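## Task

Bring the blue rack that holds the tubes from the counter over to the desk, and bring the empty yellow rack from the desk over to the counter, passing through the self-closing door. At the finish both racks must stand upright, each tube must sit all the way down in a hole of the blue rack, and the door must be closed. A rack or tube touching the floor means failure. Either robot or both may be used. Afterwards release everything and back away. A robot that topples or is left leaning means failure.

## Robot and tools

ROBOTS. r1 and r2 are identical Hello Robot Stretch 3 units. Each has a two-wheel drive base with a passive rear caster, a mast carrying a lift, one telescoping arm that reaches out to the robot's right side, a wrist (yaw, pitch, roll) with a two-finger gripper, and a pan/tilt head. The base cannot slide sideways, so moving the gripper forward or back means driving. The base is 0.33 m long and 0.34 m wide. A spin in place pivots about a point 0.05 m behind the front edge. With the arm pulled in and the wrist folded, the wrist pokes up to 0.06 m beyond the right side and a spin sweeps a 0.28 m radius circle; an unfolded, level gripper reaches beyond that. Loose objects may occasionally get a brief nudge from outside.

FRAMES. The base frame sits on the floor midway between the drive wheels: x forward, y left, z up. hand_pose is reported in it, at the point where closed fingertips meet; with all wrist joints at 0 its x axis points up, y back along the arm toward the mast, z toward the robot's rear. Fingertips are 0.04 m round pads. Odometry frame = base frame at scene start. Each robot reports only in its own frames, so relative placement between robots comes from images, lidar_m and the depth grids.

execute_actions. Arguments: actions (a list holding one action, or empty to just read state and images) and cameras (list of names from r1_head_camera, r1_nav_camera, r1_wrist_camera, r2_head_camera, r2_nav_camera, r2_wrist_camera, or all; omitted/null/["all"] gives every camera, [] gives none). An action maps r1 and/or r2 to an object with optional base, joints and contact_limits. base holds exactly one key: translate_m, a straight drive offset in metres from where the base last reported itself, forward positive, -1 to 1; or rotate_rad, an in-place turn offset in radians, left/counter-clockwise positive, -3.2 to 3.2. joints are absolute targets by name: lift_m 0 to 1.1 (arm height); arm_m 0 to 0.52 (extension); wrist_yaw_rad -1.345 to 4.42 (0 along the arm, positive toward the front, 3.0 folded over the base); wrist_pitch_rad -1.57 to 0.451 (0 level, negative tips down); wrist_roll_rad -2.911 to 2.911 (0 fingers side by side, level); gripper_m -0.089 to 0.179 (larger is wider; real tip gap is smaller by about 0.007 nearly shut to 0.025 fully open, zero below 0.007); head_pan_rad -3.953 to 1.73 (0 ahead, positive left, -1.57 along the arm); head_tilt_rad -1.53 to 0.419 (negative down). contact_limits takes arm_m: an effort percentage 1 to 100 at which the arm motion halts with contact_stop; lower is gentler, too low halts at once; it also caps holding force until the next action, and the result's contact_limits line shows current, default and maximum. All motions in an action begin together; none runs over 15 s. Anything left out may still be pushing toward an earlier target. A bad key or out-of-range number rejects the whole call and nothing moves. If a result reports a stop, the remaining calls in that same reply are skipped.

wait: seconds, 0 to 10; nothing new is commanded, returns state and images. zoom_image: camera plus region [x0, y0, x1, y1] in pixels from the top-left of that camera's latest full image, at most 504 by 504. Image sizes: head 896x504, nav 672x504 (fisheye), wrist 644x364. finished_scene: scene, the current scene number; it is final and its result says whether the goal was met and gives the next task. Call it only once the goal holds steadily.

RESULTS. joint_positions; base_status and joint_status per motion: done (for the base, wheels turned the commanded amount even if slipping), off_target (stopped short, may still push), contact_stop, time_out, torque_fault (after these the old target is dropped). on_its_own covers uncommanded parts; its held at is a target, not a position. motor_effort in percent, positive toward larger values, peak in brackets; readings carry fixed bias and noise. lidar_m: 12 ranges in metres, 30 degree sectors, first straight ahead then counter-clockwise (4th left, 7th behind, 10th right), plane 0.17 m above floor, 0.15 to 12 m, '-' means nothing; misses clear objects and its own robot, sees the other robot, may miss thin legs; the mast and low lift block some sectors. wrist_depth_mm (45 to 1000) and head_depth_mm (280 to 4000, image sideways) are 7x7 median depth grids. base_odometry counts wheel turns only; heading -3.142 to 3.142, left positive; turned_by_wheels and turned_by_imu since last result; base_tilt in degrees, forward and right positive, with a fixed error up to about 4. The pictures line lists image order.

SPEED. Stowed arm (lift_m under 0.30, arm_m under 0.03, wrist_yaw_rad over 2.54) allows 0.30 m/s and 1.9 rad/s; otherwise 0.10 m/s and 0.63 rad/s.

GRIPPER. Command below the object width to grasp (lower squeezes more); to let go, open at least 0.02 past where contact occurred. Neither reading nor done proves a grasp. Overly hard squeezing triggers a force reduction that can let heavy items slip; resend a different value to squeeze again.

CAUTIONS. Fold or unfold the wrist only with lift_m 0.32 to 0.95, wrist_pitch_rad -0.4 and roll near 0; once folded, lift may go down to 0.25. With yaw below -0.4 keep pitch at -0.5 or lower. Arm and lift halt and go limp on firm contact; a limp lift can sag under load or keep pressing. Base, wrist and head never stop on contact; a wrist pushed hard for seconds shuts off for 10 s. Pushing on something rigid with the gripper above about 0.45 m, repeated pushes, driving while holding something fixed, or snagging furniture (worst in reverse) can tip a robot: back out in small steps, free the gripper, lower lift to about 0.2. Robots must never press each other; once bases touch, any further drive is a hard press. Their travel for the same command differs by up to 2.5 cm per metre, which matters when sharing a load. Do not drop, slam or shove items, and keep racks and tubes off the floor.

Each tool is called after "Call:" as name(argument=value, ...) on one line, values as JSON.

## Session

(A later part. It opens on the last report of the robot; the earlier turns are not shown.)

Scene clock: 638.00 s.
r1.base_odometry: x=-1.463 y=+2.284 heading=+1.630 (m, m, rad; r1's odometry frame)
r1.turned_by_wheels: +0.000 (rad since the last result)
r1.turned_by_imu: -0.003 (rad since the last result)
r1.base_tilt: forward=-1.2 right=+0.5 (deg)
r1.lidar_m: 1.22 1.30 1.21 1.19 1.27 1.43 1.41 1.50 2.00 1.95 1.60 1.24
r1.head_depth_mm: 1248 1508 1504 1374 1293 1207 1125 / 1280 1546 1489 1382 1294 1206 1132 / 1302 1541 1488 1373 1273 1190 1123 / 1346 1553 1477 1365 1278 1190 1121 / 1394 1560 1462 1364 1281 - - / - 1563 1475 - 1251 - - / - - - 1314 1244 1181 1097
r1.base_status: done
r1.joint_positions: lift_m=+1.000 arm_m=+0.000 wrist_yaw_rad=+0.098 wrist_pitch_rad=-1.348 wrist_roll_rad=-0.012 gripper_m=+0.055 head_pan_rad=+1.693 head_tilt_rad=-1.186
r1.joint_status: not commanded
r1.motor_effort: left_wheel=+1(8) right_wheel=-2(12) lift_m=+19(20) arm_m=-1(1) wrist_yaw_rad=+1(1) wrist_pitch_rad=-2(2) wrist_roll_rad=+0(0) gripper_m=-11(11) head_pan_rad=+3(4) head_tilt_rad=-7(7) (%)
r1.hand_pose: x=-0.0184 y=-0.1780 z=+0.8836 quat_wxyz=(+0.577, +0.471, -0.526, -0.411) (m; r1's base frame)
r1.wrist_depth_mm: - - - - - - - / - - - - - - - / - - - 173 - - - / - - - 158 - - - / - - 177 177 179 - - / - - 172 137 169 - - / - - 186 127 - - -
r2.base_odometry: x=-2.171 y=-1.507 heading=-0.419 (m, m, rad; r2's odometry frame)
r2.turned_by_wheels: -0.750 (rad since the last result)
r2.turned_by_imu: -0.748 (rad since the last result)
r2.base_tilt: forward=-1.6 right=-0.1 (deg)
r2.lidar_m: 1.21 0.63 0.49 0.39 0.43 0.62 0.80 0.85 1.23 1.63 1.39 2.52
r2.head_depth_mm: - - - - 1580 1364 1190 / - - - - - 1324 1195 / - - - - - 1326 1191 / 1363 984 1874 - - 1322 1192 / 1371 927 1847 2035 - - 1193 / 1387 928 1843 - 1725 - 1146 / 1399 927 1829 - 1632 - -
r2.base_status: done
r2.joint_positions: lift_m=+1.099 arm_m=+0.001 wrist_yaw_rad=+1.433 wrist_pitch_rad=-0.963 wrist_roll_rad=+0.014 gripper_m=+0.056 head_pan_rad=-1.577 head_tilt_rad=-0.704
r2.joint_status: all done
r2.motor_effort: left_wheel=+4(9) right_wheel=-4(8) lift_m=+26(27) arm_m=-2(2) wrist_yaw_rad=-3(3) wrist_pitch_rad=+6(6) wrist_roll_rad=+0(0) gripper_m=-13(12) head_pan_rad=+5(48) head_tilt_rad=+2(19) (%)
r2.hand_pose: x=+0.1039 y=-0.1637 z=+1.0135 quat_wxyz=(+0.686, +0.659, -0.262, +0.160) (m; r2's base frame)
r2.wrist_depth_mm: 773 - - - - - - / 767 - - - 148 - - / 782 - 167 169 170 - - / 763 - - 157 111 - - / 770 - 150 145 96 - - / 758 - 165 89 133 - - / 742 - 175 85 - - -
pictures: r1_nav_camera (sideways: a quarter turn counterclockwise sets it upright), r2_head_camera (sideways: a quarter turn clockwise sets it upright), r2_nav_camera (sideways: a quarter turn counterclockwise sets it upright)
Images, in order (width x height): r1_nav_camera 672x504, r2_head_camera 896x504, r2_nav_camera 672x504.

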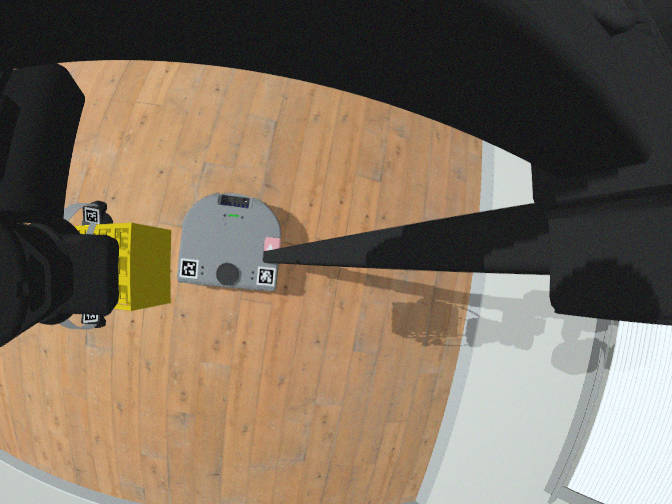

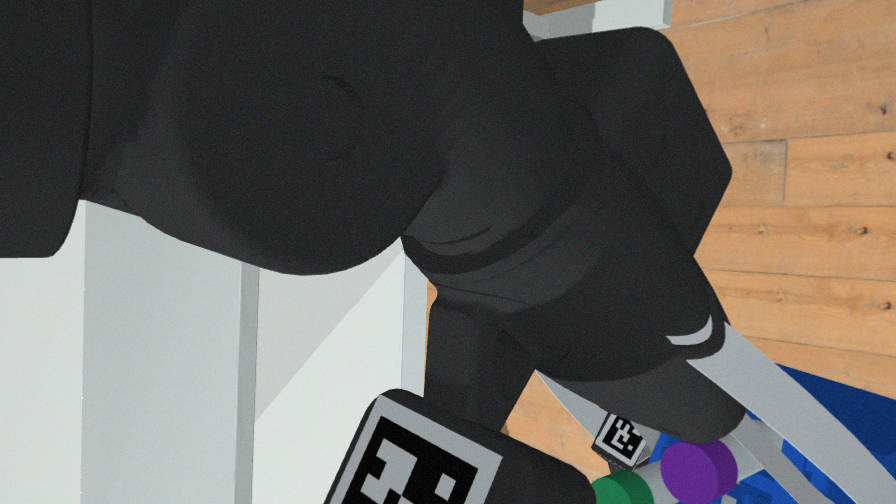

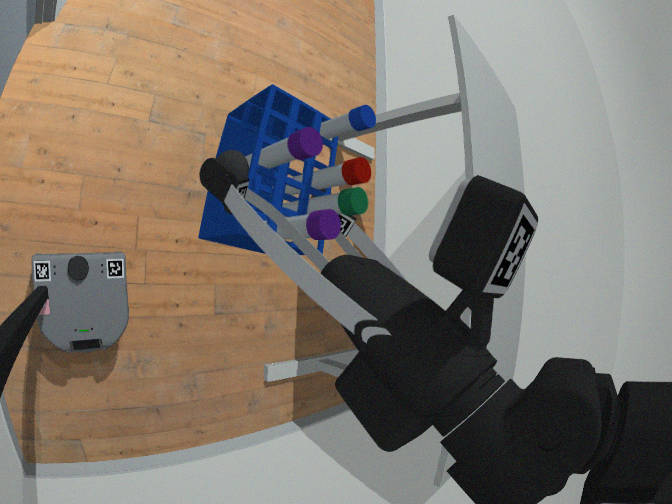

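Call:
execute_actions(actions=[{"r2":{"base":{"rotate_rad":-0.85}},"r1":{"base":{"rotate_rad":-1.57},"joints":{"head_pan_rad":0,"head_tilt_rad":-0.5}}}], cameras=[])

Call:
execute_actions(actions=[{"r2":{"base":{"translate_m":0.38}}}], cameras=["r1_nav_camera","r1_head_camera"])

Call:
execute_actions(actions=[{"r2":{"base":{"rotate_rad":0.87}}}], cameras=["r2_nav_camera","r2_head_camera"])

Scene clock: 661.60 s.
r1.base_odometry: x=-1.463 y=+2.284 heading=+0.060 (m, m, rad; r1's odometry frame)
r1.turned_by_wheels: -1.570 (rad since the last result)
r1.turned_by_imu: -1.570 (rad since the last result)
r1.base_tilt: forward=-1.1 right=+0.6 (deg)
r1.lidar_m: 1.95 1.59 1.24 1.22 1.31 1.21 1.20 1.28 1.43 1.41 1.50 1.99
r1.head_depth_mm: 2167 2271 1927 2118 2055 1640 1371 / 2188 2279 1944 2127 2029 1614 1357 / 2185 2312 1958 2122 2018 1618 1366 / 2213 2231 1967 2157 2002 1594 1340 / 2234 2173 1994 2205 1971 1601 1340 / 2251 2123 2007 2198 1966 1587 1327 / 2297 2045 2020 2225 1956 1582 1308
r1.base_status: done
r1.joint_positions: lift_m=+1.000 arm_m=+0.000 wrist_yaw_rad=+0.098 wrist_pitch_rad=-1.348 wrist_roll_rad=-0.012 gripper_m=+0.055 head_pan_rad=+0.007 head_tilt_rad=-0.507
r1.joint_status: all done
r1.motor_effort: left_wheel=+3(9) right_wheel=-4(9) lift_m=+20(19) arm_m=-1(1) wrist_yaw_rad=+1(1) wrist_pitch_rad=-2(2) wrist_roll_rad=+0(0) gripper_m=-10(11) head_pan_rad=-4(38) head_tilt_rad=+3(37) (%)
r1.hand_pose: x=-0.0184 y=-0.1780 z=+0.8836 quat_wxyz=(+0.577, +0.471, -0.526, -0.411) (m; r1's base frame)
r1.wrist_depth_mm: - - - - - - - / - - - - - - - / - - - 173 - - - / - - - 159 - - - / - - 177 177 179 - - / - - 172 136 169 - - / - - 187 127 - - -
r2.base_odometry: x=-2.171 y=-1.507 heading=-1.269 (m, m, rad; r2's odometry frame)
r2.turned_by_wheels: -0.850 (rad since the last result)
r2.turned_by_imu: -0.847 (rad since the last result)
r2.base_tilt: forward=-1.7 right=-0.3 (deg)
r2.lidar_m: 1.39 2.97 0.94 0.55 0.39 0.39 0.47 0.80 0.80 0.94 1.22 1.63
r2.head_depth_mm: - - - - 1126 1297 1192 / - - - - - 1316 1189 / - - - - - 1323 1199 / 980 1091 1338 - - 1321 1193 / 1071 1215 1417 1583 - - 1194 / 1193 1263 1639 - 1720 - 1153 / 1352 983 1824 - 1628 - -
r2.base_status: done
r2.joint_positions: lift_m=+1.099 arm_m=+0.001 wrist_yaw_rad=+1.433 wrist_pitch_rad=-0.963 wrist_roll_rad=+0.014 gripper_m=+0.056 head_pan_rad=-1.577 head_tilt_rad=-0.704
r2.joint_status: not commanded
r2.motor_effort: left_wheel=+4(8) right_wheel=-4(8) lift_m=+26(26) arm_m=-2(2) wrist_yaw_rad=-2(3) wrist_pitch_rad=+6(6) wrist_roll_rad=+1(1) gripper_m=-12(13) head_pan_rad=+4(5) head_tilt_rad=+2(2) (%)
r2.hand_pose: x=+0.1039 y=-0.1637 z=+1.0135 quat_wxyz=(+0.686, +0.659, -0.262, +0.160) (m; r2's base frame)
r2.wrist_depth_mm: - - - - - - - / - - - - 149 - - / - - 167 169 170 - - / - - - 156 111 - - / - - 150 144 96 - - / - - 165 89 132 - - / - - 174 85 - - -
pictures: none
No camera images: the call's "cameras" was empty. Leave "cameras" out to get every camera's image.

Scene clock: 666.97 s.
r1.base_odometry: x=-1.463 y=+2.284 heading=+0.060 (m, m, rad; r1's odometry frame)
r1.turned_by_wheels: +0.000 (rad since the last result)
r1.turned_by_imu: -0.001 (rad since the last result)
r1.base_tilt: forward=-1.1 right=+0.6 (deg)
r1.lidar_m: 1.95 1.59 1.24 1.22 1.30 1.21 1.19 1.27 1.42 1.40 1.50 2.00
r1.head_depth_mm: 2188 2255 1925 2114 2062 1648 1368 / 2152 2297 1939 2121 2043 1619 1377 / 2207 2302 1963 2152 2032 1619 1356 / 2219 2271 1953 2170 2006 1607 1337 / 2229 2178 1965 2204 1997 1588 1345 / 2258 2124 2009 2179 1974 1587 1329 / 2262 2072 1998 2215 1946 1592 1325
r1.base_status: not commanded
r1.joint_positions: lift_m=+1.000 arm_m=+0.000 wrist_yaw_rad=+0.098 wrist_pitch_rad=-1.348 wrist_roll_rad=-0.012 gripper_m=+0.055 head_pan_rad=+0.007 head_tilt_rad=-0.507
r1.joint_status: not commanded
r1.motor_effort: left_wheel=+3(3) right_wheel=-4(4) lift_m=+20(20) arm_m=-1(1) wrist_yaw_rad=+1(1) wrist_pitch_rad=-2(1) wrist_roll_rad=+0(0) gripper_m=-12(11) head_pan_rad=-4(3) head_tilt_rad=+4(4) (%)
r1.hand_pose: x=-0.0184 y=-0.1780 z=+0.8836 quat_wxyz=(+0.577, +0.471, -0.526, -0.411) (m; r1's base frame)
r1.wrist_depth_mm: - - - - - - - / - - - - - - - / - - - 172 - - - / - - - 159 - - - / - - 178 177 179 - - / - - 172 136 169 - - / - - 187 127 - - -
r2.base_odometry: x=-2.058 y=-1.870 heading=-1.269 (m, m, rad; r2's odometry frame)
r2.turned_by_wheels: +0.000 (rad since the last result)
r2.turned_by_imu: -0.002 (rad since the last result)
r2.base_tilt: forward=-1.7 right=-0.2 (deg)
r2.lidar_m: 1.59 2.70 1.30 0.85 0.74 0.70 0.78 1.07 1.07 1.14 1.36 1.02
r2.head_depth_mm: - - - - 1515 1364 1192 / - - - - - 1323 1197 / - - - - - 1323 1193 / 1342 981 1806 - - 1320 1192 / 1429 926 1275 1436 - - 1196 / 1374 924 724 - 1729 - 1151 / 1296 930 692 - 1634 - -
r2.base_status: done
r2.joint_positions: lift_m=+1.099 arm_m=+0.001 wrist_yaw_rad=+1.433 wrist_pitch_rad=-0.963 wrist_roll_rad=+0.014 gripper_m=+0.056 head_pan_rad=-1.577 head_tilt_rad=-0.704
r2.joint_status: not commanded
r2.motor_effort: left_wheel=+4(9) right_wheel=-4(4) lift_m=+26(26) arm_m=-2(2) wrist_yaw_rad=-3(2) wrist_pitch_rad=+6(6) wrist_roll_rad=+0(0) gripper_m=-13(13) head_pan_rad=+4(4) head_tilt_rad=+2(2) (%)
r2.hand_pose: x=+0.1039 y=-0.1637 z=+1.0135 quat_wxyz=(+0.686, +0.659, -0.262, +0.160) (m; r2's base frame)
r2.wrist_depth_mm: - - - - - - 329 / - - - - - - - / - - 167 169 170 - - / - - - 156 111 - - / - - 150 144 96 - - / - - 166 89 133 - - / - - 174 104 - - -
pictures: r1_head_camera (sideways: a quarter turn clockwise sets it upright), r1_nav_camera (sideways: a quarter turn counterclockwise sets it upright)
Images, in order (width x height): r1_head_camera 896x504, r1_nav_camera 672x504.

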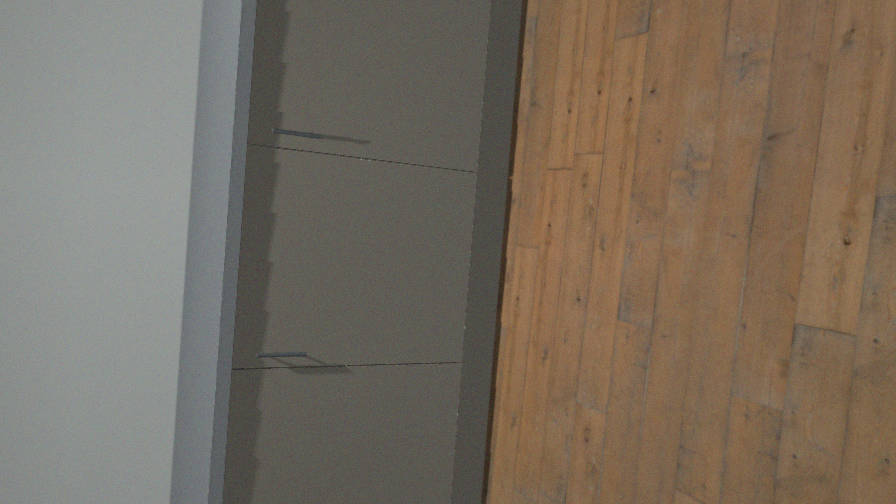

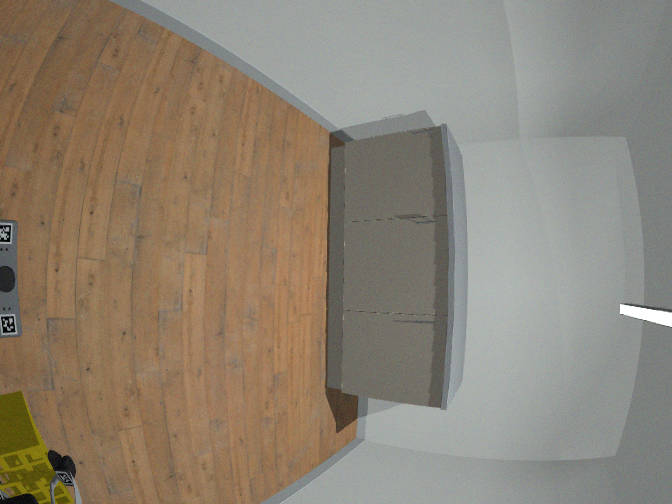

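Scene clock: 669.33 s.
r1.base_odometry: x=-1.463 y=+2.284 heading=+0.060 (m, m, rad; r1's odometry frame)
r1.turned_by_wheels: +0.000 (rad since the last result)
r1.turned_by_imu: +0.000 (rad since the last result)
r1.base_tilt: forward=-1.2 right=+0.6 (deg)
r1.lidar_m: 1.95 1.59 1.24 1.22 1.30 1.21 1.19 1.28 1.43 1.40 1.50 2.00
r1.head_depth_mm: 2182 2272 1921 2116 2055 1648 1362 / 2186 2279 1925 2130 2037 1638 1359 / 2196 2296 1932 2141 2020 1609 1353 / 2215 2256 1955 2162 1996 1623 1341 / 2242 2184 1982 2184 1988 1596 1342 / 2289 2123 2010 2222 1954 1592 1328 / 2291 2073 2020 2234 1939 1585 1318
r1.base_status: not commanded
r1.joint_positions: lift_m=+1.000 arm_m=+0.000 wrist_yaw_rad=+0.098 wrist_pitch_rad=-1.348 wrist_roll_rad=-0.012 gripper_m=+0.055 head_pan_rad=+0.007 head_tilt_rad=-0.507
r1.joint_status: not commanded
r1.motor_effort: left_wheel=+3(3) right_wheel=-4(4) lift_m=+20(20) arm_m=-1(1) wrist_yaw_rad=+1(1) wrist_pitch_rad=-1(1) wrist_roll_rad=+0(0) gripper_m=-10(10) head_pan_rad=-3(4) head_tilt_rad=+4(4) (%)
r1.hand_pose: x=-0.0184 y=-0.1780 z=+0.8836 quat_wxyz=(+0.577, +0.471, -0.526, -0.411) (m; r1's base frame)
r1.wrist_depth_mm: - - - - - - - / - - - - - - - / - - - 172 - - - / - - - 159 - - - / - - 177 178 179 - - / - - 172 137 169 - - / - - 186 127 - - -
r2.base_odometry: x=-2.058 y=-1.870 heading=-0.399 (m, m, rad; r2's odometry frame)
r2.turned_by_wheels: +0.870 (rad since the last result)
r2.turned_by_imu: +0.865 (rad since the last result)
r2.base_tilt: forward=-1.6 right=-0.2 (deg)
r2.lidar_m: 1.90 0.94 0.75 0.71 0.70 1.05 1.07 1.14 1.15 1.36 1.02 2.16
r2.head_depth_mm: - - - - 1639 1364 1193 / - - - - - 1320 1194 / - - - - - 1316 1200 / 1199 979 637 - - 1319 1189 / 1185 929 663 1712 - - 1194 / 1195 927 664 - 1696 - 1151 / 1206 927 692 - 1435 - -
r2.base_status: done
r2.joint_positions: lift_m=+1.099 arm_m=+0.001 wrist_yaw_rad=+1.433 wrist_pitch_rad=-0.963 wrist_roll_rad=+0.014 gripper_m=+0.056 head_pan_rad=-1.577 head_tilt_rad=-0.704
r2.joint_status: not commanded
r2.motor_effort: left_wheel=-3(8) right_wheel=+4(9) lift_m=+26(26) arm_m=-2(2) wrist_yaw_rad=-3(3) wrist_pitch_rad=+6(6) wrist_roll_rad=+1(1) gripper_m=-12(13) head_pan_rad=+4(4) head_tilt_rad=+2(2) (%)
r2.hand_pose: x=+0.1039 y=-0.1637 z=+1.0135 quat_wxyz=(+0.686, +0.659, -0.262, +0.160) (m; r2's base frame)
r2.wrist_depth_mm: - - - - - - - / - - - - 148 - - / - - 109 169 168 - - / - - - 157 114 - - / - - 149 145 96 - - / - - 165 89 132 - - / - - 176 84 - - -
pictures: r2_head_camera (sideways: a quarter turn clockwise sets it upright), r2_nav_camera (sideways: a quarter turn counterclockwise sets it upright)
Images, in order (width x height): r2_head_camera 896x504, r2_nav_camera 672x504.

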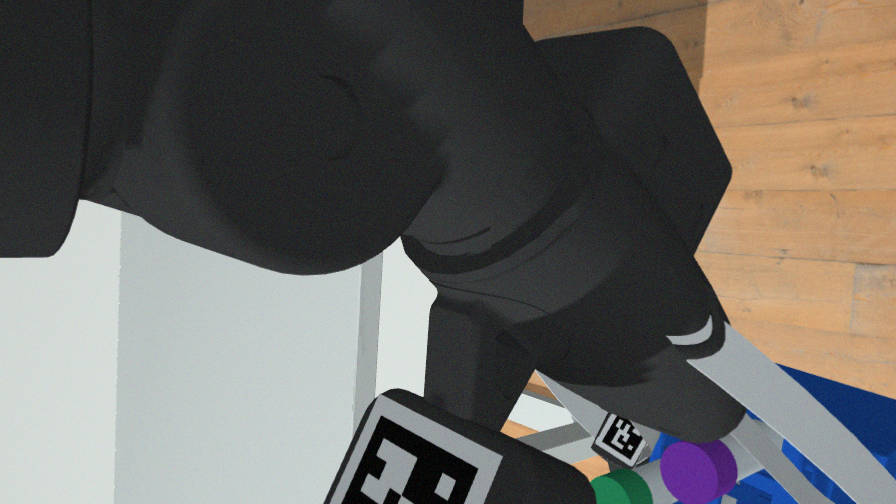

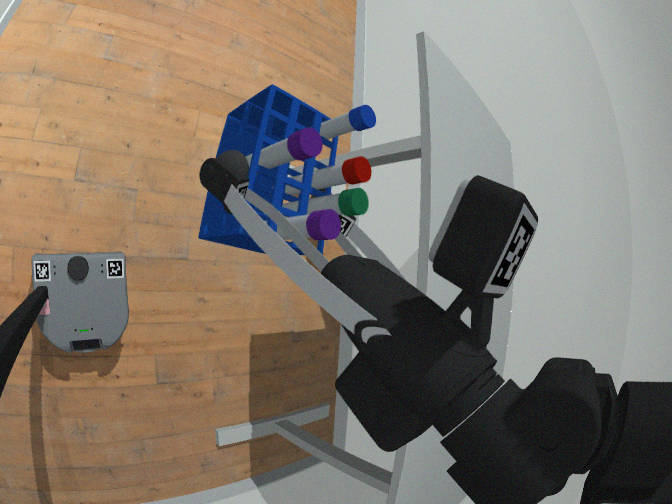

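Call:
execute_actions(actions=[{"r2":{"joints":{"wrist_yaw_rad":0.3,"wrist_pitch_rad":-0.9}},"r1":{"base":{"translate_m":1.0}}}], cameras=[])

Call:
execute_actions(actions=[{"r2":{"joints":{"arm_m":0.2},"contact_limits":{"arm_m":15}},"r1":{"base":{"translate_m":0.45}}}], cameras=["r2_nav_camera","r2_wrist_camera"])

Scene clock: 695.67 s.
r1.base_odometry: x=-0.465 y=+2.344 heading=+0.060 (m, m, rad; r1's odometry frame)
r1.turned_by_wheels: +0.000 (rad since the last result)
r1.turned_by_imu: -0.006 (rad since the last result)
r1.base_tilt: forward=-1.0 right=+0.5 (deg)
r1.lidar_m: 0.95 1.01 1.15 1.13 1.21 1.77 2.19 1.96 1.52 1.49 1.59 0.98
r1.head_depth_mm: 1307 1417 1228 1012 1119 1265 1367 / 1319 1437 1210 1015 1125 1280 1356 / 1343 1439 1189 1023 1132 1284 1356 / 1338 1455 1160 1031 1157 1289 1343 / 1362 1470 1155 1042 1159 1301 1337 / 1367 1482 1139 1044 1165 1312 1330 / 1384 1508 1113 1064 1172 1328 1323
r1.base_status: done
r1.joint_positions: lift_m=+1.000 arm_m=+0.000 wrist_yaw_rad=+0.098 wrist_pitch_rad=-1.348 wrist_roll_rad=-0.012 gripper_m=+0.055 head_pan_rad=+0.007 head_tilt_rad=-0.507
r1.joint_status: not commanded
r1.motor_effort: left_wheel=+3(10) right_wheel=-4(5) lift_m=+19(20) arm_m=-1(1) wrist_yaw_rad=+1(2) wrist_pitch_rad=-1(2) wrist_roll_rad=+0(0) gripper_m=-11(11) head_pan_rad=-4(3) head_tilt_rad=+4(4) (%)
r1.hand_pose: x=-0.0184 y=-0.1780 z=+0.8836 quat_wxyz=(+0.577, +0.471, -0.526, -0.411) (m; r1's base frame)
r1.wrist_depth_mm: - - - - - - - / - - - - - - - / - - - 172 - - - / - - - 159 - - - / - - 178 177 178 - - / - - 172 136 170 - - / - - 187 127 - - -
r2.base_odometry: x=-2.058 y=-1.870 heading=-0.399 (m, m, rad; r2's odometry frame)
r2.turned_by_wheels: +0.000 (rad since the last result)
r2.turned_by_imu: -0.003 (rad since the last result)
r2.base_tilt: forward=-1.5 right=-0.2 (deg)
r2.lidar_m: 1.89 0.94 0.76 0.71 0.70 1.05 1.07 1.14 1.14 1.36 1.02 2.15
r2.head_depth_mm: - - - - - 1374 1195 / - - - - - 1351 1191 / - - - - - 1330 1196 / 1196 - - - - 1323 1192 / 1188 1043 - 376 306 1326 1191 / 1197 929 664 1739 1558 1375 1193 / 1200 929 694 1287 1513 1361 1188
r2.base_status: not commanded
r2.joint_positions: lift_m=+1.099 arm_m=+0.001 wrist_yaw_rad=+0.303 wrist_pitch_rad=-0.920 wrist_roll_rad=+0.014 gripper_m=+0.056 head_pan_rad=-1.577 head_tilt_rad=-0.704
r2.joint_status: all done
r2.motor_effort: left_wheel=-4(3) right_wheel=+4(4) lift_m=+26(26) arm_m=-2(2) wrist_yaw_rad=-4(4) wrist_pitch_rad=+9(9) wrist_roll_rad=+0(0) gripper_m=-12(12) head_pan_rad=+4(4) head_tilt_rad=+2(2) (%)
r2.hand_pose: x=+0.0190 y=-0.2758 z=+1.0191 quat_wxyz=(+0.670, +0.405, -0.583, -0.218) (m; r2's base frame)
r2.wrist_depth_mm: - - - - 344 342 349 / - - - - 148 342 319 / - - 109 169 168 - - / - - - 156 111 - - / - - 151 144 96 - - / - - 165 89 132 - - / - - - 85 - - -
pictures: none
No camera images: the call's "cameras" was empty. Leave "cameras" out to get every camera's image.

Scene clock: 701.13 s.
r1.base_odometry: x=-0.016 y=+2.371 heading=+0.060 (m, m, rad; r1's odometry frame)
r1.turned_by_wheels: +0.000 (rad since the last result)
r1.turned_by_imu: -0.002 (rad since the last result)
r1.base_tilt: forward=-1.2 right=+0.5 (deg)
r1.lidar_m: 0.51 0.54 0.76 1.09 1.16 1.71 2.63 2.01 1.56 1.53 0.68 0.52
r1.head_depth_mm: 930 1004 1070 821 611 634 723 / 936 1014 1074 806 606 643 728 / 947 1021 1085 797 602 647 737 / 950 1031 1098 793 598 654 743 / 956 1035 1095 784 592 658 757 / 967 1050 1106 773 606 663 762 / 975 1062 1106 769 603 675 771
r1.base_status: done
r1.joint_positions: lift_m=+1.000 arm_m=+0.000 wrist_yaw_rad=+0.098 wrist_pitch_rad=-1.348 wrist_roll_rad=-0.012 gripper_m=+0.055 head_pan_rad=+0.007 head_tilt_rad=-0.507
r1.joint_status: not commanded
r1.motor_effort: left_wheel=+3(9) right_wheel=-4(4) lift_m=+19(20) arm_m=-1(0) wrist_yaw_rad=+1(2) wrist_pitch_rad=-2(2) wrist_roll_rad=+0(0) gripper_m=-11(10) head_pan_rad=-3(5) head_tilt_rad=+3(3) (%)
r1.hand_pose: x=-0.0184 y=-0.1780 z=+0.8836 quat_wxyz=(+0.577, +0.471, -0.526, -0.411) (m; r1's base frame)
r1.wrist_depth_mm: 587 837 - - - - - / 597 876 - - - - - / 620 973 - 172 - - - / 634 - - 159 - - - / 649 - 178 178 178 - - / 681 - 172 136 170 - - / 684 - 186 127 - - -
r2.base_odometry: x=-2.058 y=-1.870 heading=-0.399 (m, m, rad; r2's odometry frame)
r2.turned_by_wheels: +0.000 (rad since the last result)
r2.turned_by_imu: -0.001 (rad since the last result)
r2.base_tilt: forward=-1.7 right=-0.1 (deg)
r2.lidar_m: 1.90 0.94 0.76 0.71 0.70 1.05 1.07 1.14 1.15 1.37 1.02 2.15
r2.head_depth_mm: - 927 663 1724 1627 1380 1194 / - 927 662 1738 1624 1378 1190 / - - 638 1776 1635 1378 1193 / - - 462 1779 1636 1381 1193 / 1172 927 478 1801 1633 1376 1193 / 1196 926 691 1798 1626 1377 1192 / 1202 928 691 1289 1503 1363 1195
r2.base_status: not commanded
r2.joint_positions: lift_m=+1.099 arm_m=+0.200 wrist_yaw_rad=+0.302 wrist_pitch_rad=-0.920 wrist_roll_rad=+0.014 gripper_m=+0.056 head_pan_rad=-1.577 head_tilt_rad=-0.704
r2.joint_status: all done
r2.motor_effort: left_wheel=-3(4) right_wheel=+4(4) lift_m=+27(26) arm_m=+1(0) wrist_yaw_rad=-2(4) wrist_pitch_rad=+9(9) wrist_roll_rad=+0(1) gripper_m=-14(13) head_pan_rad=+5(4) head_tilt_rad=+2(2) (%)
r2.contact_limits: arm_m 15 (drawing in: default 16, maximum 26; extending or still: default 21, maximum 35)
r2.hand_pose: x=+0.0188 y=-0.4747 z=+1.0192 quat_wxyz=(+0.670, +0.404, -0.584, -0.218) (m; r2's base frame)
r2.wrist_depth_mm: 324 324 328 333 339 342 347 / - 303 299 303 148 311 315 / - - 109 169 167 284 284 / - - - 157 111 261 264 / - - 151 144 96 245 243 / - - 165 89 132 - 234 / - - - 85 - - -
pictures: r2_nav_camera (sideways: a quarter turn counterclockwise sets it upright), r2_wrist_camera
Images, in order (width x height): r2_nav_camera 672x504, r2_wrist_camera 644x364.

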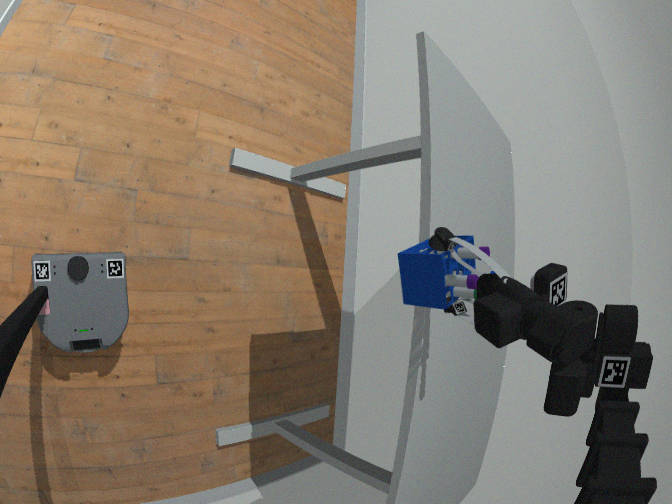

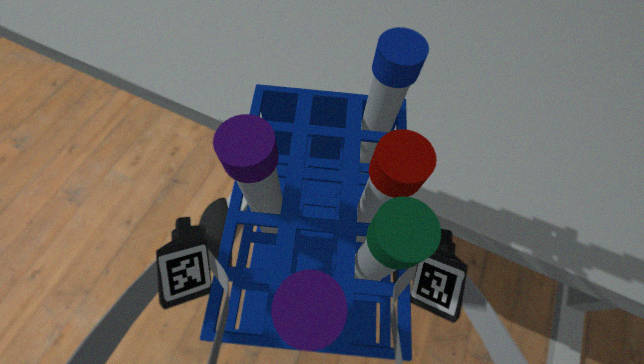

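Call:
execute_actions(actions=[{"r2":{"joints":{"arm_m":0.3},"contact_limits":{"arm_m":10}},"r1":{"base":{"rotate_rad":1.55},"joints":{"head_pan_rad":-1.57,"head_tilt_rad":-0.8}}}], cameras=["r1_nav_camera","r2_wrist_camera"])

Scene clock: 710.70 s.
r1.base_odometry: x=-0.016 y=+2.371 heading=+1.610 (m, m, rad; r1's odometry frame)
r1.turned_by_wheels: +1.550 (rad since the last result)
r1.turned_by_imu: +1.548 (rad since the last result)
r1.base_tilt: forward=-1.1 right=+0.6 (deg)
r1.lidar_m: 1.09 1.15 1.65 2.63 2.05 1.57 1.53 0.70 0.52 0.51 0.53 0.75
r1.head_depth_mm: 978 883 - - - - 1187 / 988 831 - - - - 1170 / 977 824 - - - - - / 983 813 658 648 - - 348 / 989 803 634 667 819 991 424 / 989 798 629 674 828 1065 1168 / 988 792 622 679 834 1082 1165
r1.base_status: done
r1.joint_positions: lift_m=+1.000 arm_m=+0.000 wrist_yaw_rad=+0.098 wrist_pitch_rad=-1.348 wrist_roll_rad=-0.012 gripper_m=+0.055 head_pan_rad=-1.563 head_tilt_rad=-0.790
r1.joint_status: all done
r1.motor_effort: left_wheel=-3(9) right_wheel=+4(8) lift_m=+20(20) arm_m=-1(1) wrist_yaw_rad=+1(1) wrist_pitch_rad=-2(1) wrist_roll_rad=+0(0) gripper_m=-11(11) head_pan_rad=-4(39) head_tilt_rad=-5(26) (%)
r1.hand_pose: x=-0.0184 y=-0.1780 z=+0.8836 quat_wxyz=(+0.577, +0.471, -0.526, -0.411) (m; r1's base frame)
r1.wrist_depth_mm: 771 693 661 600 577 539 510 / - - - 886 816 751 707 / - - - 172 - - - / - - - 159 - - - / - - 178 178 178 - - / - - 172 136 170 - - / - - 187 127 - - -
r2.base_odometry: x=-2.058 y=-1.870 heading=-0.399 (m, m, rad; r2's odometry frame)
r2.turned_by_wheels: +0.000 (rad since the last result)
r2.turned_by_imu: -0.001 (rad since the last result)
r2.base_tilt: forward=-1.7 right=-0.2 (deg)
r2.lidar_m: 1.89 0.94 0.76 0.71 0.70 1.05 1.08 1.14 1.15 1.36 1.02 2.16
r2.head_depth_mm: 1171 924 662 1731 1625 1374 1192 / 1194 925 663 1742 1633 1381 1189 / 1207 876 664 1768 1630 1381 1191 / - - 559 1777 1638 1380 1197 / 1188 927 607 1805 1630 1373 1191 / 1197 928 663 1812 1630 1385 1195 / 1198 926 690 1285 1509 1362 1193
r2.base_status: not commanded
r2.joint_positions: lift_m=+1.099 arm_m=+0.300 wrist_yaw_rad=+0.302 wrist_pitch_rad=-0.920 wrist_roll_rad=+0.014 gripper_m=+0.056 head_pan_rad=-1.577 head_tilt_rad=-0.704
r2.joint_status: all done
r2.motor_effort: left_wheel=-3(3) right_wheel=+4(4) lift_m=+26(26) arm_m=+1(2) wrist_yaw_rad=-2(1) wrist_pitch_rad=+9(9) wrist_roll_rad=+1(1) gripper_m=-13(12) head_pan_rad=+4(4) head_tilt_rad=+1(1) (%)
r2.contact_limits: arm_m 10 (drawing in: default 16, maximum 26; extending or still: default 21, maximum 35)
r2.hand_pose: x=+0.0188 y=-0.5747 z=+1.0192 quat_wxyz=(+0.670, +0.404, -0.584, -0.218) (m; r2's base frame)
r2.wrist_depth_mm: 321 322 327 334 335 341 347 / 291 293 296 304 148 310 313 / 269 269 109 169 170 282 286 / - 250 194 157 110 261 264 / - - 152 145 96 240 242 / - - 166 89 133 225 226 / - - - 85 205 210 212
pictures: r1_nav_camera (sideways: a quarter turn counterclockwise sets it upright), r2_wrist_camera
Images, in order (width x height): r1_nav_camera 672x504, r2_wrist_camera 644x364.

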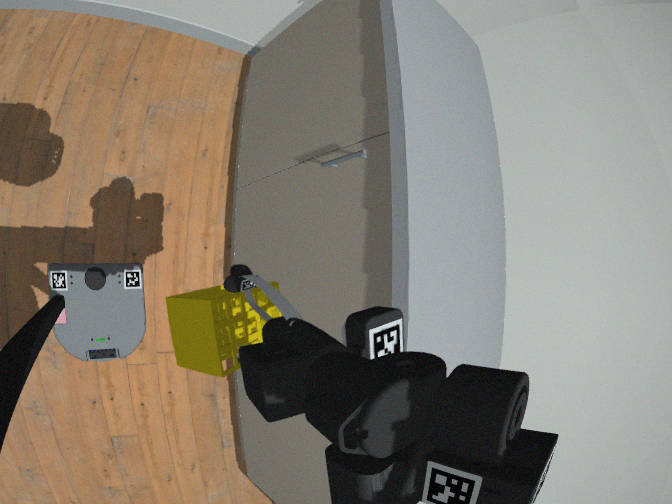

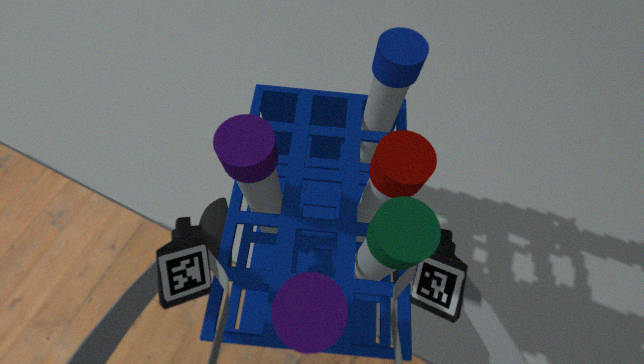

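Good. Extend r2 fully; r1 raise and level the rack.

Call:
execute_actions(actions=[{"r2":{"joints":{"arm_m":0.5},"contact_limits":{"arm_m":10}},"r1":{"joints":{"lift_m":1.1,"wrist_pitch_rad":-0.92}}}], cameras=["r1_nav_camera","r2_wrist_camera"])

Call:
execute_actions(actions=[{"r2":{"joints":{"wrist_pitch_rad":-0.96,"lift_m":1.088}},"r1":{"joints":{"arm_m":0.4}}}], cameras=["r1_nav_camera","r2_nav_camera"])

Scene clock: 722.83 s.
r1.base_odometry: x=-0.016 y=+2.371 heading=+1.610 (m, m, rad; r1's odometry frame)
r1.turned_by_wheels: +0.000 (rad since the last result)
r1.turned_by_imu: -0.001 (rad since the last result)
r1.base_tilt: forward=-1.1 right=+0.5 (deg)
r1.lidar_m: 1.09 1.15 1.65 2.63 2.05 1.57 1.53 0.70 0.52 0.51 0.53 0.75
r1.head_depth_mm: - - - - 814 1009 1185 / - - - - - 1013 1184 / - - - - - 1036 1181 / 988 - 638 - 304 1041 1164 / 987 807 631 370 381 1062 1169 / 990 799 628 663 827 1073 1158 / 990 787 622 678 833 1084 1150
r1.base_status: not commanded
r1.joint_positions: lift_m=+1.098 arm_m=+0.000 wrist_yaw_rad=+0.098 wrist_pitch_rad=-0.936 wrist_roll_rad=-0.012 gripper_m=+0.055 head_pan_rad=-1.563 head_tilt_rad=-0.790
r1.joint_status: all done
joint sent to its limit — the command would take r1.lift_m past its upper limit, so that joint was sent only as far as its limit.
r1.motor_effort: left_wheel=-3(3) right_wheel=+4(4) lift_m=+26(26) arm_m=-1(1) wrist_yaw_rad=+1(1) wrist_pitch_rad=+9(10) wrist_roll_rad=+0(0) gripper_m=-11(11) head_pan_rad=-3(4) head_tilt_rad=-5(4) (%)
r1.hand_pose: x=-0.0086 y=-0.2769 z=+1.0159 quat_wxyz=(+0.650, +0.352, -0.610, -0.286) (m; r1's base frame)
r1.wrist_depth_mm: 368 374 379 386 380 390 393 / 446 388 369 359 361 358 358 / 585 539 499 440 450 448 427 / 858 789 639 159 587 568 548 / - - 177 177 179 853 786 / - - 173 136 170 - - / - - 186 127 - - -
r2.base_odometry: x=-2.058 y=-1.870 heading=-0.399 (m, m, rad; r2's odometry frame)
r2.turned_by_wheels: +0.000 (rad since the last result)
r2.turned_by_imu: -0.001 (rad since the last result)
r2.base_tilt: forward=-1.6 right=-0.1 (deg)
r2.lidar_m: 1.89 0.94 0.75 0.71 0.70 1.05 1.08 1.14 1.15 1.36 1.02 2.16
r2.head_depth_mm: 1156 923 662 1728 1634 1373 1192 / 1163 926 663 1739 1639 1371 1189 / 1175 926 662 1766 1637 1377 1194 / - 706 663 1772 1630 1376 1193 / 1185 789 663 1793 1632 1381 1196 / 1199 929 664 1811 1626 1383 1195 / 1198 925 690 1288 1501 1355 1192
r2.base_status: not commanded
r2.joint_positions: lift_m=+1.099 arm_m=+0.500 wrist_yaw_rad=+0.301 wrist_pitch_rad=-0.920 wrist_roll_rad=+0.014 gripper_m=+0.056 head_pan_rad=-1.577 head_tilt_rad=-0.704
r2.joint_status: all done
r2.motor_effort: left_wheel=-2(3) right_wheel=+4(4) lift_m=+26(26) arm_m=+2(1) wrist_yaw_rad=-1(2) wrist_pitch_rad=+9(9) wrist_roll_rad=+1(0) gripper_m=-13(12) head_pan_rad=+4(4) head_tilt_rad=+1(2) (%)
r2.contact_limits: arm_m 10 (drawing in: default 16, maximum 26; extending or still: default 21, maximum 35)
r2.hand_pose: x=+0.0188 y=-0.7748 z=+1.0192 quat_wxyz=(+0.670, +0.404, -0.584, -0.218) (m; r2's base frame)
r2.wrist_depth_mm: 318 324 326 332 334 339 343 / 291 294 296 301 148 306 313 / 267 269 109 169 168 282 283 / 247 249 194 157 112 259 261 / 230 231 151 145 96 241 241 / 215 217 165 89 132 224 226 / 202 202 198 85 203 209 211
pictures: r1_nav_camera (sideways: a quarter turn counterclockwise sets it upright), r2_wrist_camera
Images, in order (width x height): r1_nav_camera 672x504, r2_wrist_camera 644x364.

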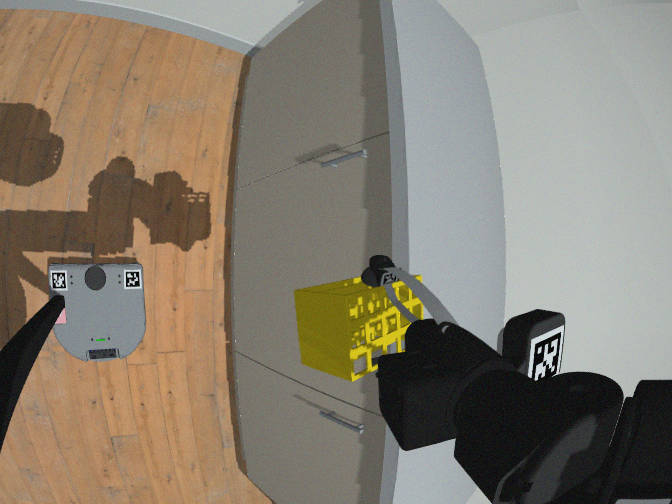

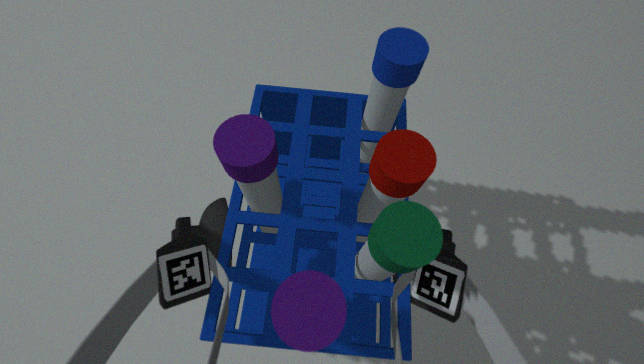

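Scene clock: 726.97 s.
r1.base_odometry: x=-0.016 y=+2.371 heading=+1.610 (m, m, rad; r1's odometry frame)
r1.turned_by_wheels: +0.000 (rad since the last result)
r1.turned_by_imu: -0.001 (rad since the last result)
r1.base_tilt: forward=-1.2 right=+0.5 (deg)
r1.lidar_m: 1.09 1.15 1.66 2.64 2.06 1.57 1.53 0.70 0.52 0.51 0.53 0.75
r1.head_depth_mm: 982 843 656 649 789 1009 1186 / 986 833 648 655 797 1018 1180 / 989 733 642 661 806 1030 1179 / 1005 589 637 664 811 1044 1172 / 990 793 632 668 819 1060 1167 / 985 796 626 672 826 1068 1165 / 992 788 621 679 836 1084 1161
r1.base_status: not commanded
r1.joint_positions: lift_m=+1.098 arm_m=+0.400 wrist_yaw_rad=+0.098 wrist_pitch_rad=-0.936 wrist_roll_rad=-0.012 gripper_m=+0.055 head_pan_rad=-1.563 head_tilt_rad=-0.790
r1.joint_status: all done
r1.motor_effort: left_wheel=-4(3) right_wheel=+4(4) lift_m=+26(26) arm_m=+3(8) wrist_yaw_rad=+1(1) wrist_pitch_rad=+8(8) wrist_roll_rad=+0(0) gripper_m=-11(11) head_pan_rad=-2(3) head_tilt_rad=-4(5) (%)
r1.hand_pose: x=-0.0086 y=-0.6767 z=+1.0160 quat_wxyz=(+0.650, +0.351, -0.610, -0.286) (m; r1's base frame)
r1.wrist_depth_mm: 371 369 376 380 379 382 390 / 338 340 342 349 344 346 353 / 314 313 319 319 320 322 326 / 288 290 287 159 294 297 301 / 269 270 177 178 179 279 280 / 252 252 173 136 169 260 263 / 237 239 186 127 218 246 246
r2.base_odometry: x=-2.058 y=-1.870 heading=-0.399 (m, m, rad; r2's odometry frame)
r2.turned_by_wheels: +0.000 (rad since the last result)
r2.turned_by_imu: -0.001 (rad since the last result)
r2.base_tilt: forward=-1.6 right=-0.2 (deg)
r2.lidar_m: 1.90 0.94 0.76 0.71 0.70 1.05 1.07 1.14 1.14 1.36 1.02 2.16
r2.head_depth_mm: 1157 926 663 1710 1619 1375 1194 / 1163 925 662 1740 1630 1380 1193 / 1187 924 664 1762 1631 1380 1194 / - 710 663 1782 1633 1379 1191 / 1190 833 663 1801 1643 1384 1194 / 1199 928 664 1816 1631 1379 1194 / 1198 925 693 1295 1510 1352 1194
r2.base_status: not commanded
r2.joint_positions: lift_m=+1.088 arm_m=+0.500 wrist_yaw_rad=+0.301 wrist_pitch_rad=-0.969 wrist_roll_rad=+0.014 gripper_m=+0.056 head_pan_rad=-1.577 head_tilt_rad=-0.704
r2.joint_status: all done
r2.motor_effort: left_wheel=-3(3) right_wheel=+4(4) lift_m=+19(22) arm_m=+1(1) wrist_yaw_rad=-1(1) wrist_pitch_rad=+4(5) wrist_roll_rad=+1(1) gripper_m=-13(12) head_pan_rad=+4(4) head_tilt_rad=+2(2) (%)
r2.hand_pose: x=+0.0156 y=-0.7644 z=+1.0021 quat_wxyz=(+0.664, +0.418, -0.574, -0.235) (m; r2's base frame)
r2.wrist_depth_mm: 282 286 289 293 295 301 303 / 261 263 267 270 263 275 278 / 243 244 108 168 166 254 258 / 226 229 142 155 111 236 239 / 211 215 144 144 95 221 223 / 199 201 165 89 132 209 210 / 189 190 187 85 193 196 197
pictures: r1_nav_camera (sideways: a quarter turn counterclockwise sets it upright), r2_nav_camera (sideways: a quarter turn counterclockwise sets it upright)
Images, in order (width x height): r1_nav_camera 672x504, r2_nav_camera 672x504.

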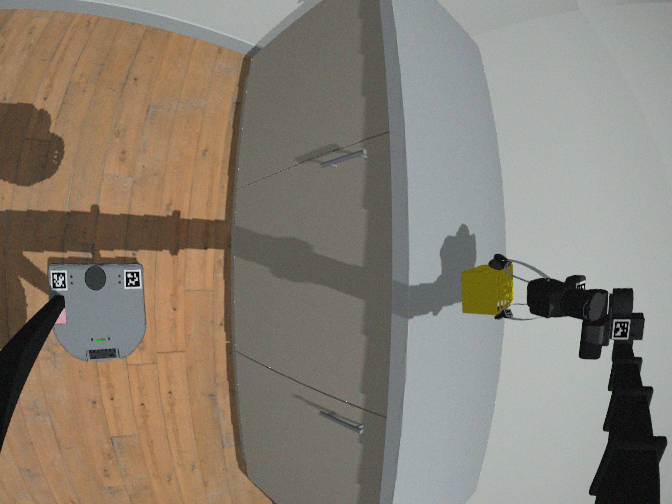

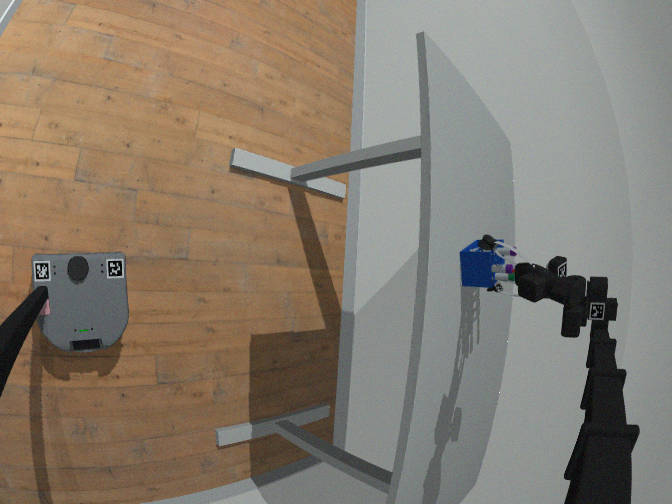

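Call:
execute_actions(actions=[{"r2":{"joints":{"gripper_m":0.17}},"r1":{"joints":{"lift_m":1.05}}}], cameras=["r1_wrist_camera","r2_wrist_camera"])

Scene clock: 735.80 s.
r1.base_odometry: x=-0.016 y=+2.371 heading=+1.610 (m, m, rad; r1's odometry frame)
r1.turned_by_wheels: +0.000 (rad since the last result)
r1.turned_by_imu: -0.001 (rad since the last result)
r1.base_tilt: forward=-1.1 right=+0.5 (deg)
r1.lidar_m: 1.09 1.15 1.65 2.63 2.05 1.57 1.53 0.70 0.52 0.51 0.53 0.75
r1.head_depth_mm: 973 840 657 650 788 1006 1185 / 987 833 645 653 798 1022 1184 / 980 779 640 656 803 1033 1186 / 986 615 626 664 810 1041 1165 / 992 803 632 668 817 1051 1166 / 984 798 626 671 824 1074 1168 / 988 786 621 677 833 1083 1153
r1.base_status: not commanded
r1.joint_positions: lift_m=+1.050 arm_m=+0.400 wrist_yaw_rad=+0.098 wrist_pitch_rad=-0.936 wrist_roll_rad=-0.012 gripper_m=+0.055 head_pan_rad=-1.563 head_tilt_rad=-0.790
r1.joint_status: all done
r1.motor_effort: left_wheel=-3(3) right_wheel=+4(4) lift_m=+19(21) arm_m=+3(3) wrist_yaw_rad=+1(1) wrist_pitch_rad=+9(9) wrist_roll_rad=+0(0) gripper_m=-11(11) head_pan_rad=-4(3) head_tilt_rad=-5(4) (%)
r1.hand_pose: x=-0.0086 y=-0.6767 z=+0.9683 quat_wxyz=(+0.650, +0.351, -0.610, -0.286) (m; r1's base frame)
r1.wrist_depth_mm: 303 306 310 310 314 318 322 / 275 277 282 284 287 288 293 / 257 257 261 260 264 268 268 / 236 239 235 159 242 246 248 / 221 222 177 177 179 231 230 / 207 210 172 137 169 214 215 / 195 196 186 127 195 201 204
r2.base_odometry: x=-2.058 y=-1.870 heading=-0.399 (m, m, rad; r2's odometry frame)
r2.turned_by_wheels: +0.000 (rad since the last result)
r2.turned_by_imu: -0.001 (rad since the last result)
r2.base_tilt: forward=-1.6 right=+0.0 (deg)
r2.lidar_m: 1.90 0.94 0.76 0.71 0.70 1.05 1.07 1.14 1.14 1.36 1.02 2.16
r2.head_depth_mm: 1150 926 663 1724 1637 1375 1194 / 1164 928 662 1734 1630 1373 1195 / 1178 924 664 1768 1628 1378 1186 / - 711 662 1776 1638 1379 1195 / 1187 791 663 1801 1634 1384 1197 / 1197 926 663 1822 1621 1383 1197 / 1203 929 691 1288 1514 1356 1192
r2.base_status: not commanded
r2.joint_positions: lift_m=+1.088 arm_m=+0.500 wrist_yaw_rad=+0.301 wrist_pitch_rad=-0.969 wrist_roll_rad=+0.014 gripper_m=+0.170 head_pan_rad=-1.577 head_tilt_rad=-0.704
r2.joint_status: all done
r2.motor_effort: left_wheel=-4(3) right_wheel=+4(4) lift_m=+19(19) arm_m=+1(1) wrist_yaw_rad=-1(2) wrist_pitch_rad=+4(4) wrist_roll_rad=+1(1) gripper_m=+1(83) head_pan_rad=+4(4) head_tilt_rad=+1(2) (%)
r2.hand_pose: x=+0.0156 y=-0.7644 z=+1.0020 quat_wxyz=(+0.664, +0.418, -0.574, -0.235) (m; r2's base frame)
r2.wrist_depth_mm: 282 286 289 292 295 299 305 / 261 264 266 269 146 275 278 / 243 244 108 168 167 253 257 / 227 229 145 155 109 237 239 / 211 214 208 145 96 224 223 / - 200 196 129 201 - 210 / 187 190 187 85 191 194 197
pictures: r1_wrist_camera, r2_wrist_camera
Images, in order (width x height): r1_wrist_camera 644x364, r2_wrist_camera 644x364.

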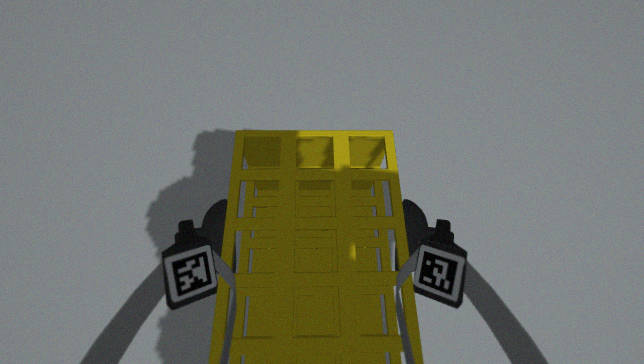

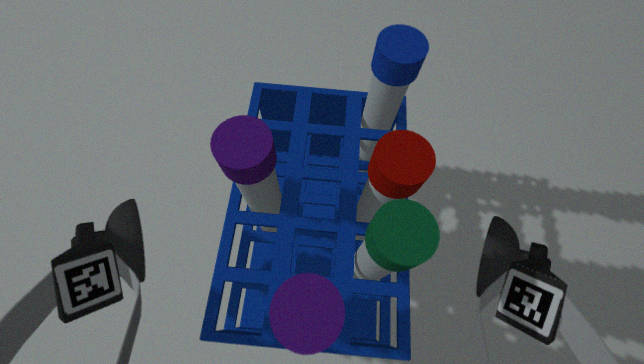

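Call:
execute_actions(actions=[{"r2":{"joints":{"lift_m":1.1,"arm_m":0.25}},"r1":{"joints":{"lift_m":1.035}}}], cameras=["r2_wrist_camera"])

Call:
execute_actions(actions=[{"r2":{"joints":{"wrist_pitch_rad":-0.1,"arm_m":0.15,"wrist_yaw_rad":0.2}}}], cameras=["r2_wrist_camera"])

Scene clock: 753.50 s.
r1.base_odometry: x=-0.016 y=+2.371 heading=+1.610 (m, m, rad; r1's odometry frame)
r1.turned_by_wheels: +0.000 (rad since the last result)
r1.turned_by_imu: -0.001 (rad since the last result)
r1.base_tilt: forward=-1.1 right=+0.5 (deg)
r1.lidar_m: 1.09 1.15 1.66 2.64 2.05 1.56 1.53 0.70 0.52 0.51 0.53 0.75
r1.head_depth_mm: 979 844 654 647 789 1013 1188 / 991 831 649 655 795 1018 1188 / 988 782 642 657 803 1031 1177 / 983 625 635 663 813 1043 1169 / 994 809 631 670 818 1058 1168 / 992 796 627 671 826 1072 1170 / 988 790 621 679 839 1088 1149
r1.base_status: not commanded
r1.joint_positions: lift_m=+1.041 arm_m=+0.400 wrist_yaw_rad=+0.098 wrist_pitch_rad=-0.906 wrist_roll_rad=-0.012 gripper_m=+0.055 head_pan_rad=-1.563 head_tilt_rad=-0.790
r1.joint_status: lift_m contact_stop (moved -0.009 of -0.015)
r1.on_its_own: lift_m is slack since a contact_stop, until your next command for it (your +1.035 is given up)
r1.motor_effort: left_wheel=-3(4) right_wheel=+3(5) lift_m=+22(22) arm_m=+3(3) wrist_yaw_rad=+1(1) wrist_pitch_rad=-9(11) wrist_roll_rad=+0(0) gripper_m=-11(10) head_pan_rad=-3(3) head_tilt_rad=-4(4) (%)
r1.hand_pose: x=-0.0079 y=-0.6832 z=+0.9630 quat_wxyz=(+0.654, +0.342, -0.615, -0.276) (m; r1's base frame)
r1.wrist_depth_mm: 308 305 315 315 319 319 321 / 278 278 284 286 289 290 292 / 253 255 259 260 263 263 265 / 235 236 232 158 238 244 246 / 219 220 178 178 178 226 226 / 203 203 165 136 166 210 210 / 189 190 187 128 190 196 196
r2.base_odometry: x=-2.058 y=-1.870 heading=-0.399 (m, m, rad; r2's odometry frame)
r2.turned_by_wheels: +0.000 (rad since the last result)
r2.turned_by_imu: -0.001 (rad since the last result)
r2.base_tilt: forward=-1.5 right=-0.1 (deg)
r2.lidar_m: 1.89 0.94 0.75 0.71 0.70 1.05 1.07 1.14 1.14 1.36 1.02 2.16
r2.head_depth_mm: 1185 924 663 1720 1626 1382 1190 / 1205 927 664 1746 1630 1373 1192 / - 927 637 1749 1644 1383 1198 / - - 663 1780 1634 1377 1194 / 1173 927 664 1804 1634 1376 1194 / 1199 928 691 1811 1627 1383 1194 / 1199 927 692 1289 1518 1361 1192
r2.base_status: not commanded
r2.joint_positions: lift_m=+1.099 arm_m=+0.250 wrist_yaw_rad=+0.301 wrist_pitch_rad=-0.969 wrist_roll_rad=+0.014 gripper_m=+0.170 head_pan_rad=-1.577 head_tilt_rad=-0.704
r2.joint_status: all done
r2.motor_effort: left_wheel=-3(3) right_wheel=+4(4) lift_m=+25(25) arm_m=-2(3) wrist_yaw_rad=-2(2) wrist_pitch_rad=+4(4) wrist_roll_rad=+1(0) gripper_m=+0(0) head_pan_rad=+4(4) head_tilt_rad=+1(1) (%)
r2.hand_pose: x=+0.0156 y=-0.5148 z=+1.0128 quat_wxyz=(+0.664, +0.418, -0.574, -0.235) (m; r2's base frame)
r2.wrist_depth_mm: 299 300 305 307 263 315 320 / 283 278 280 282 288 288 294 / - 280 260 263 265 267 271 / - - - 247 246 248 253 / - - - - 235 236 235 / - - - - - - 221 / - - - - - - 213
pictures: r2_wrist_camera
Images, in order (width x height): r2_wrist_camera 644x364.

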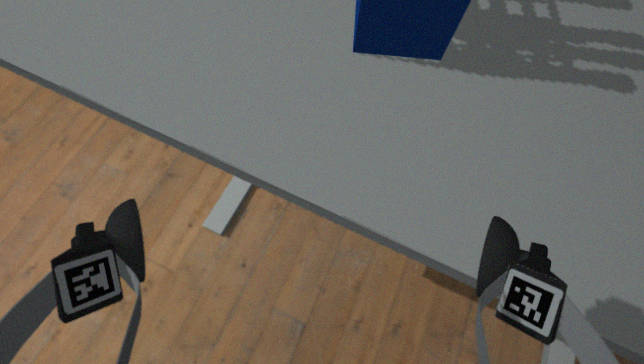

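not run: a stop came earlier in this reply.


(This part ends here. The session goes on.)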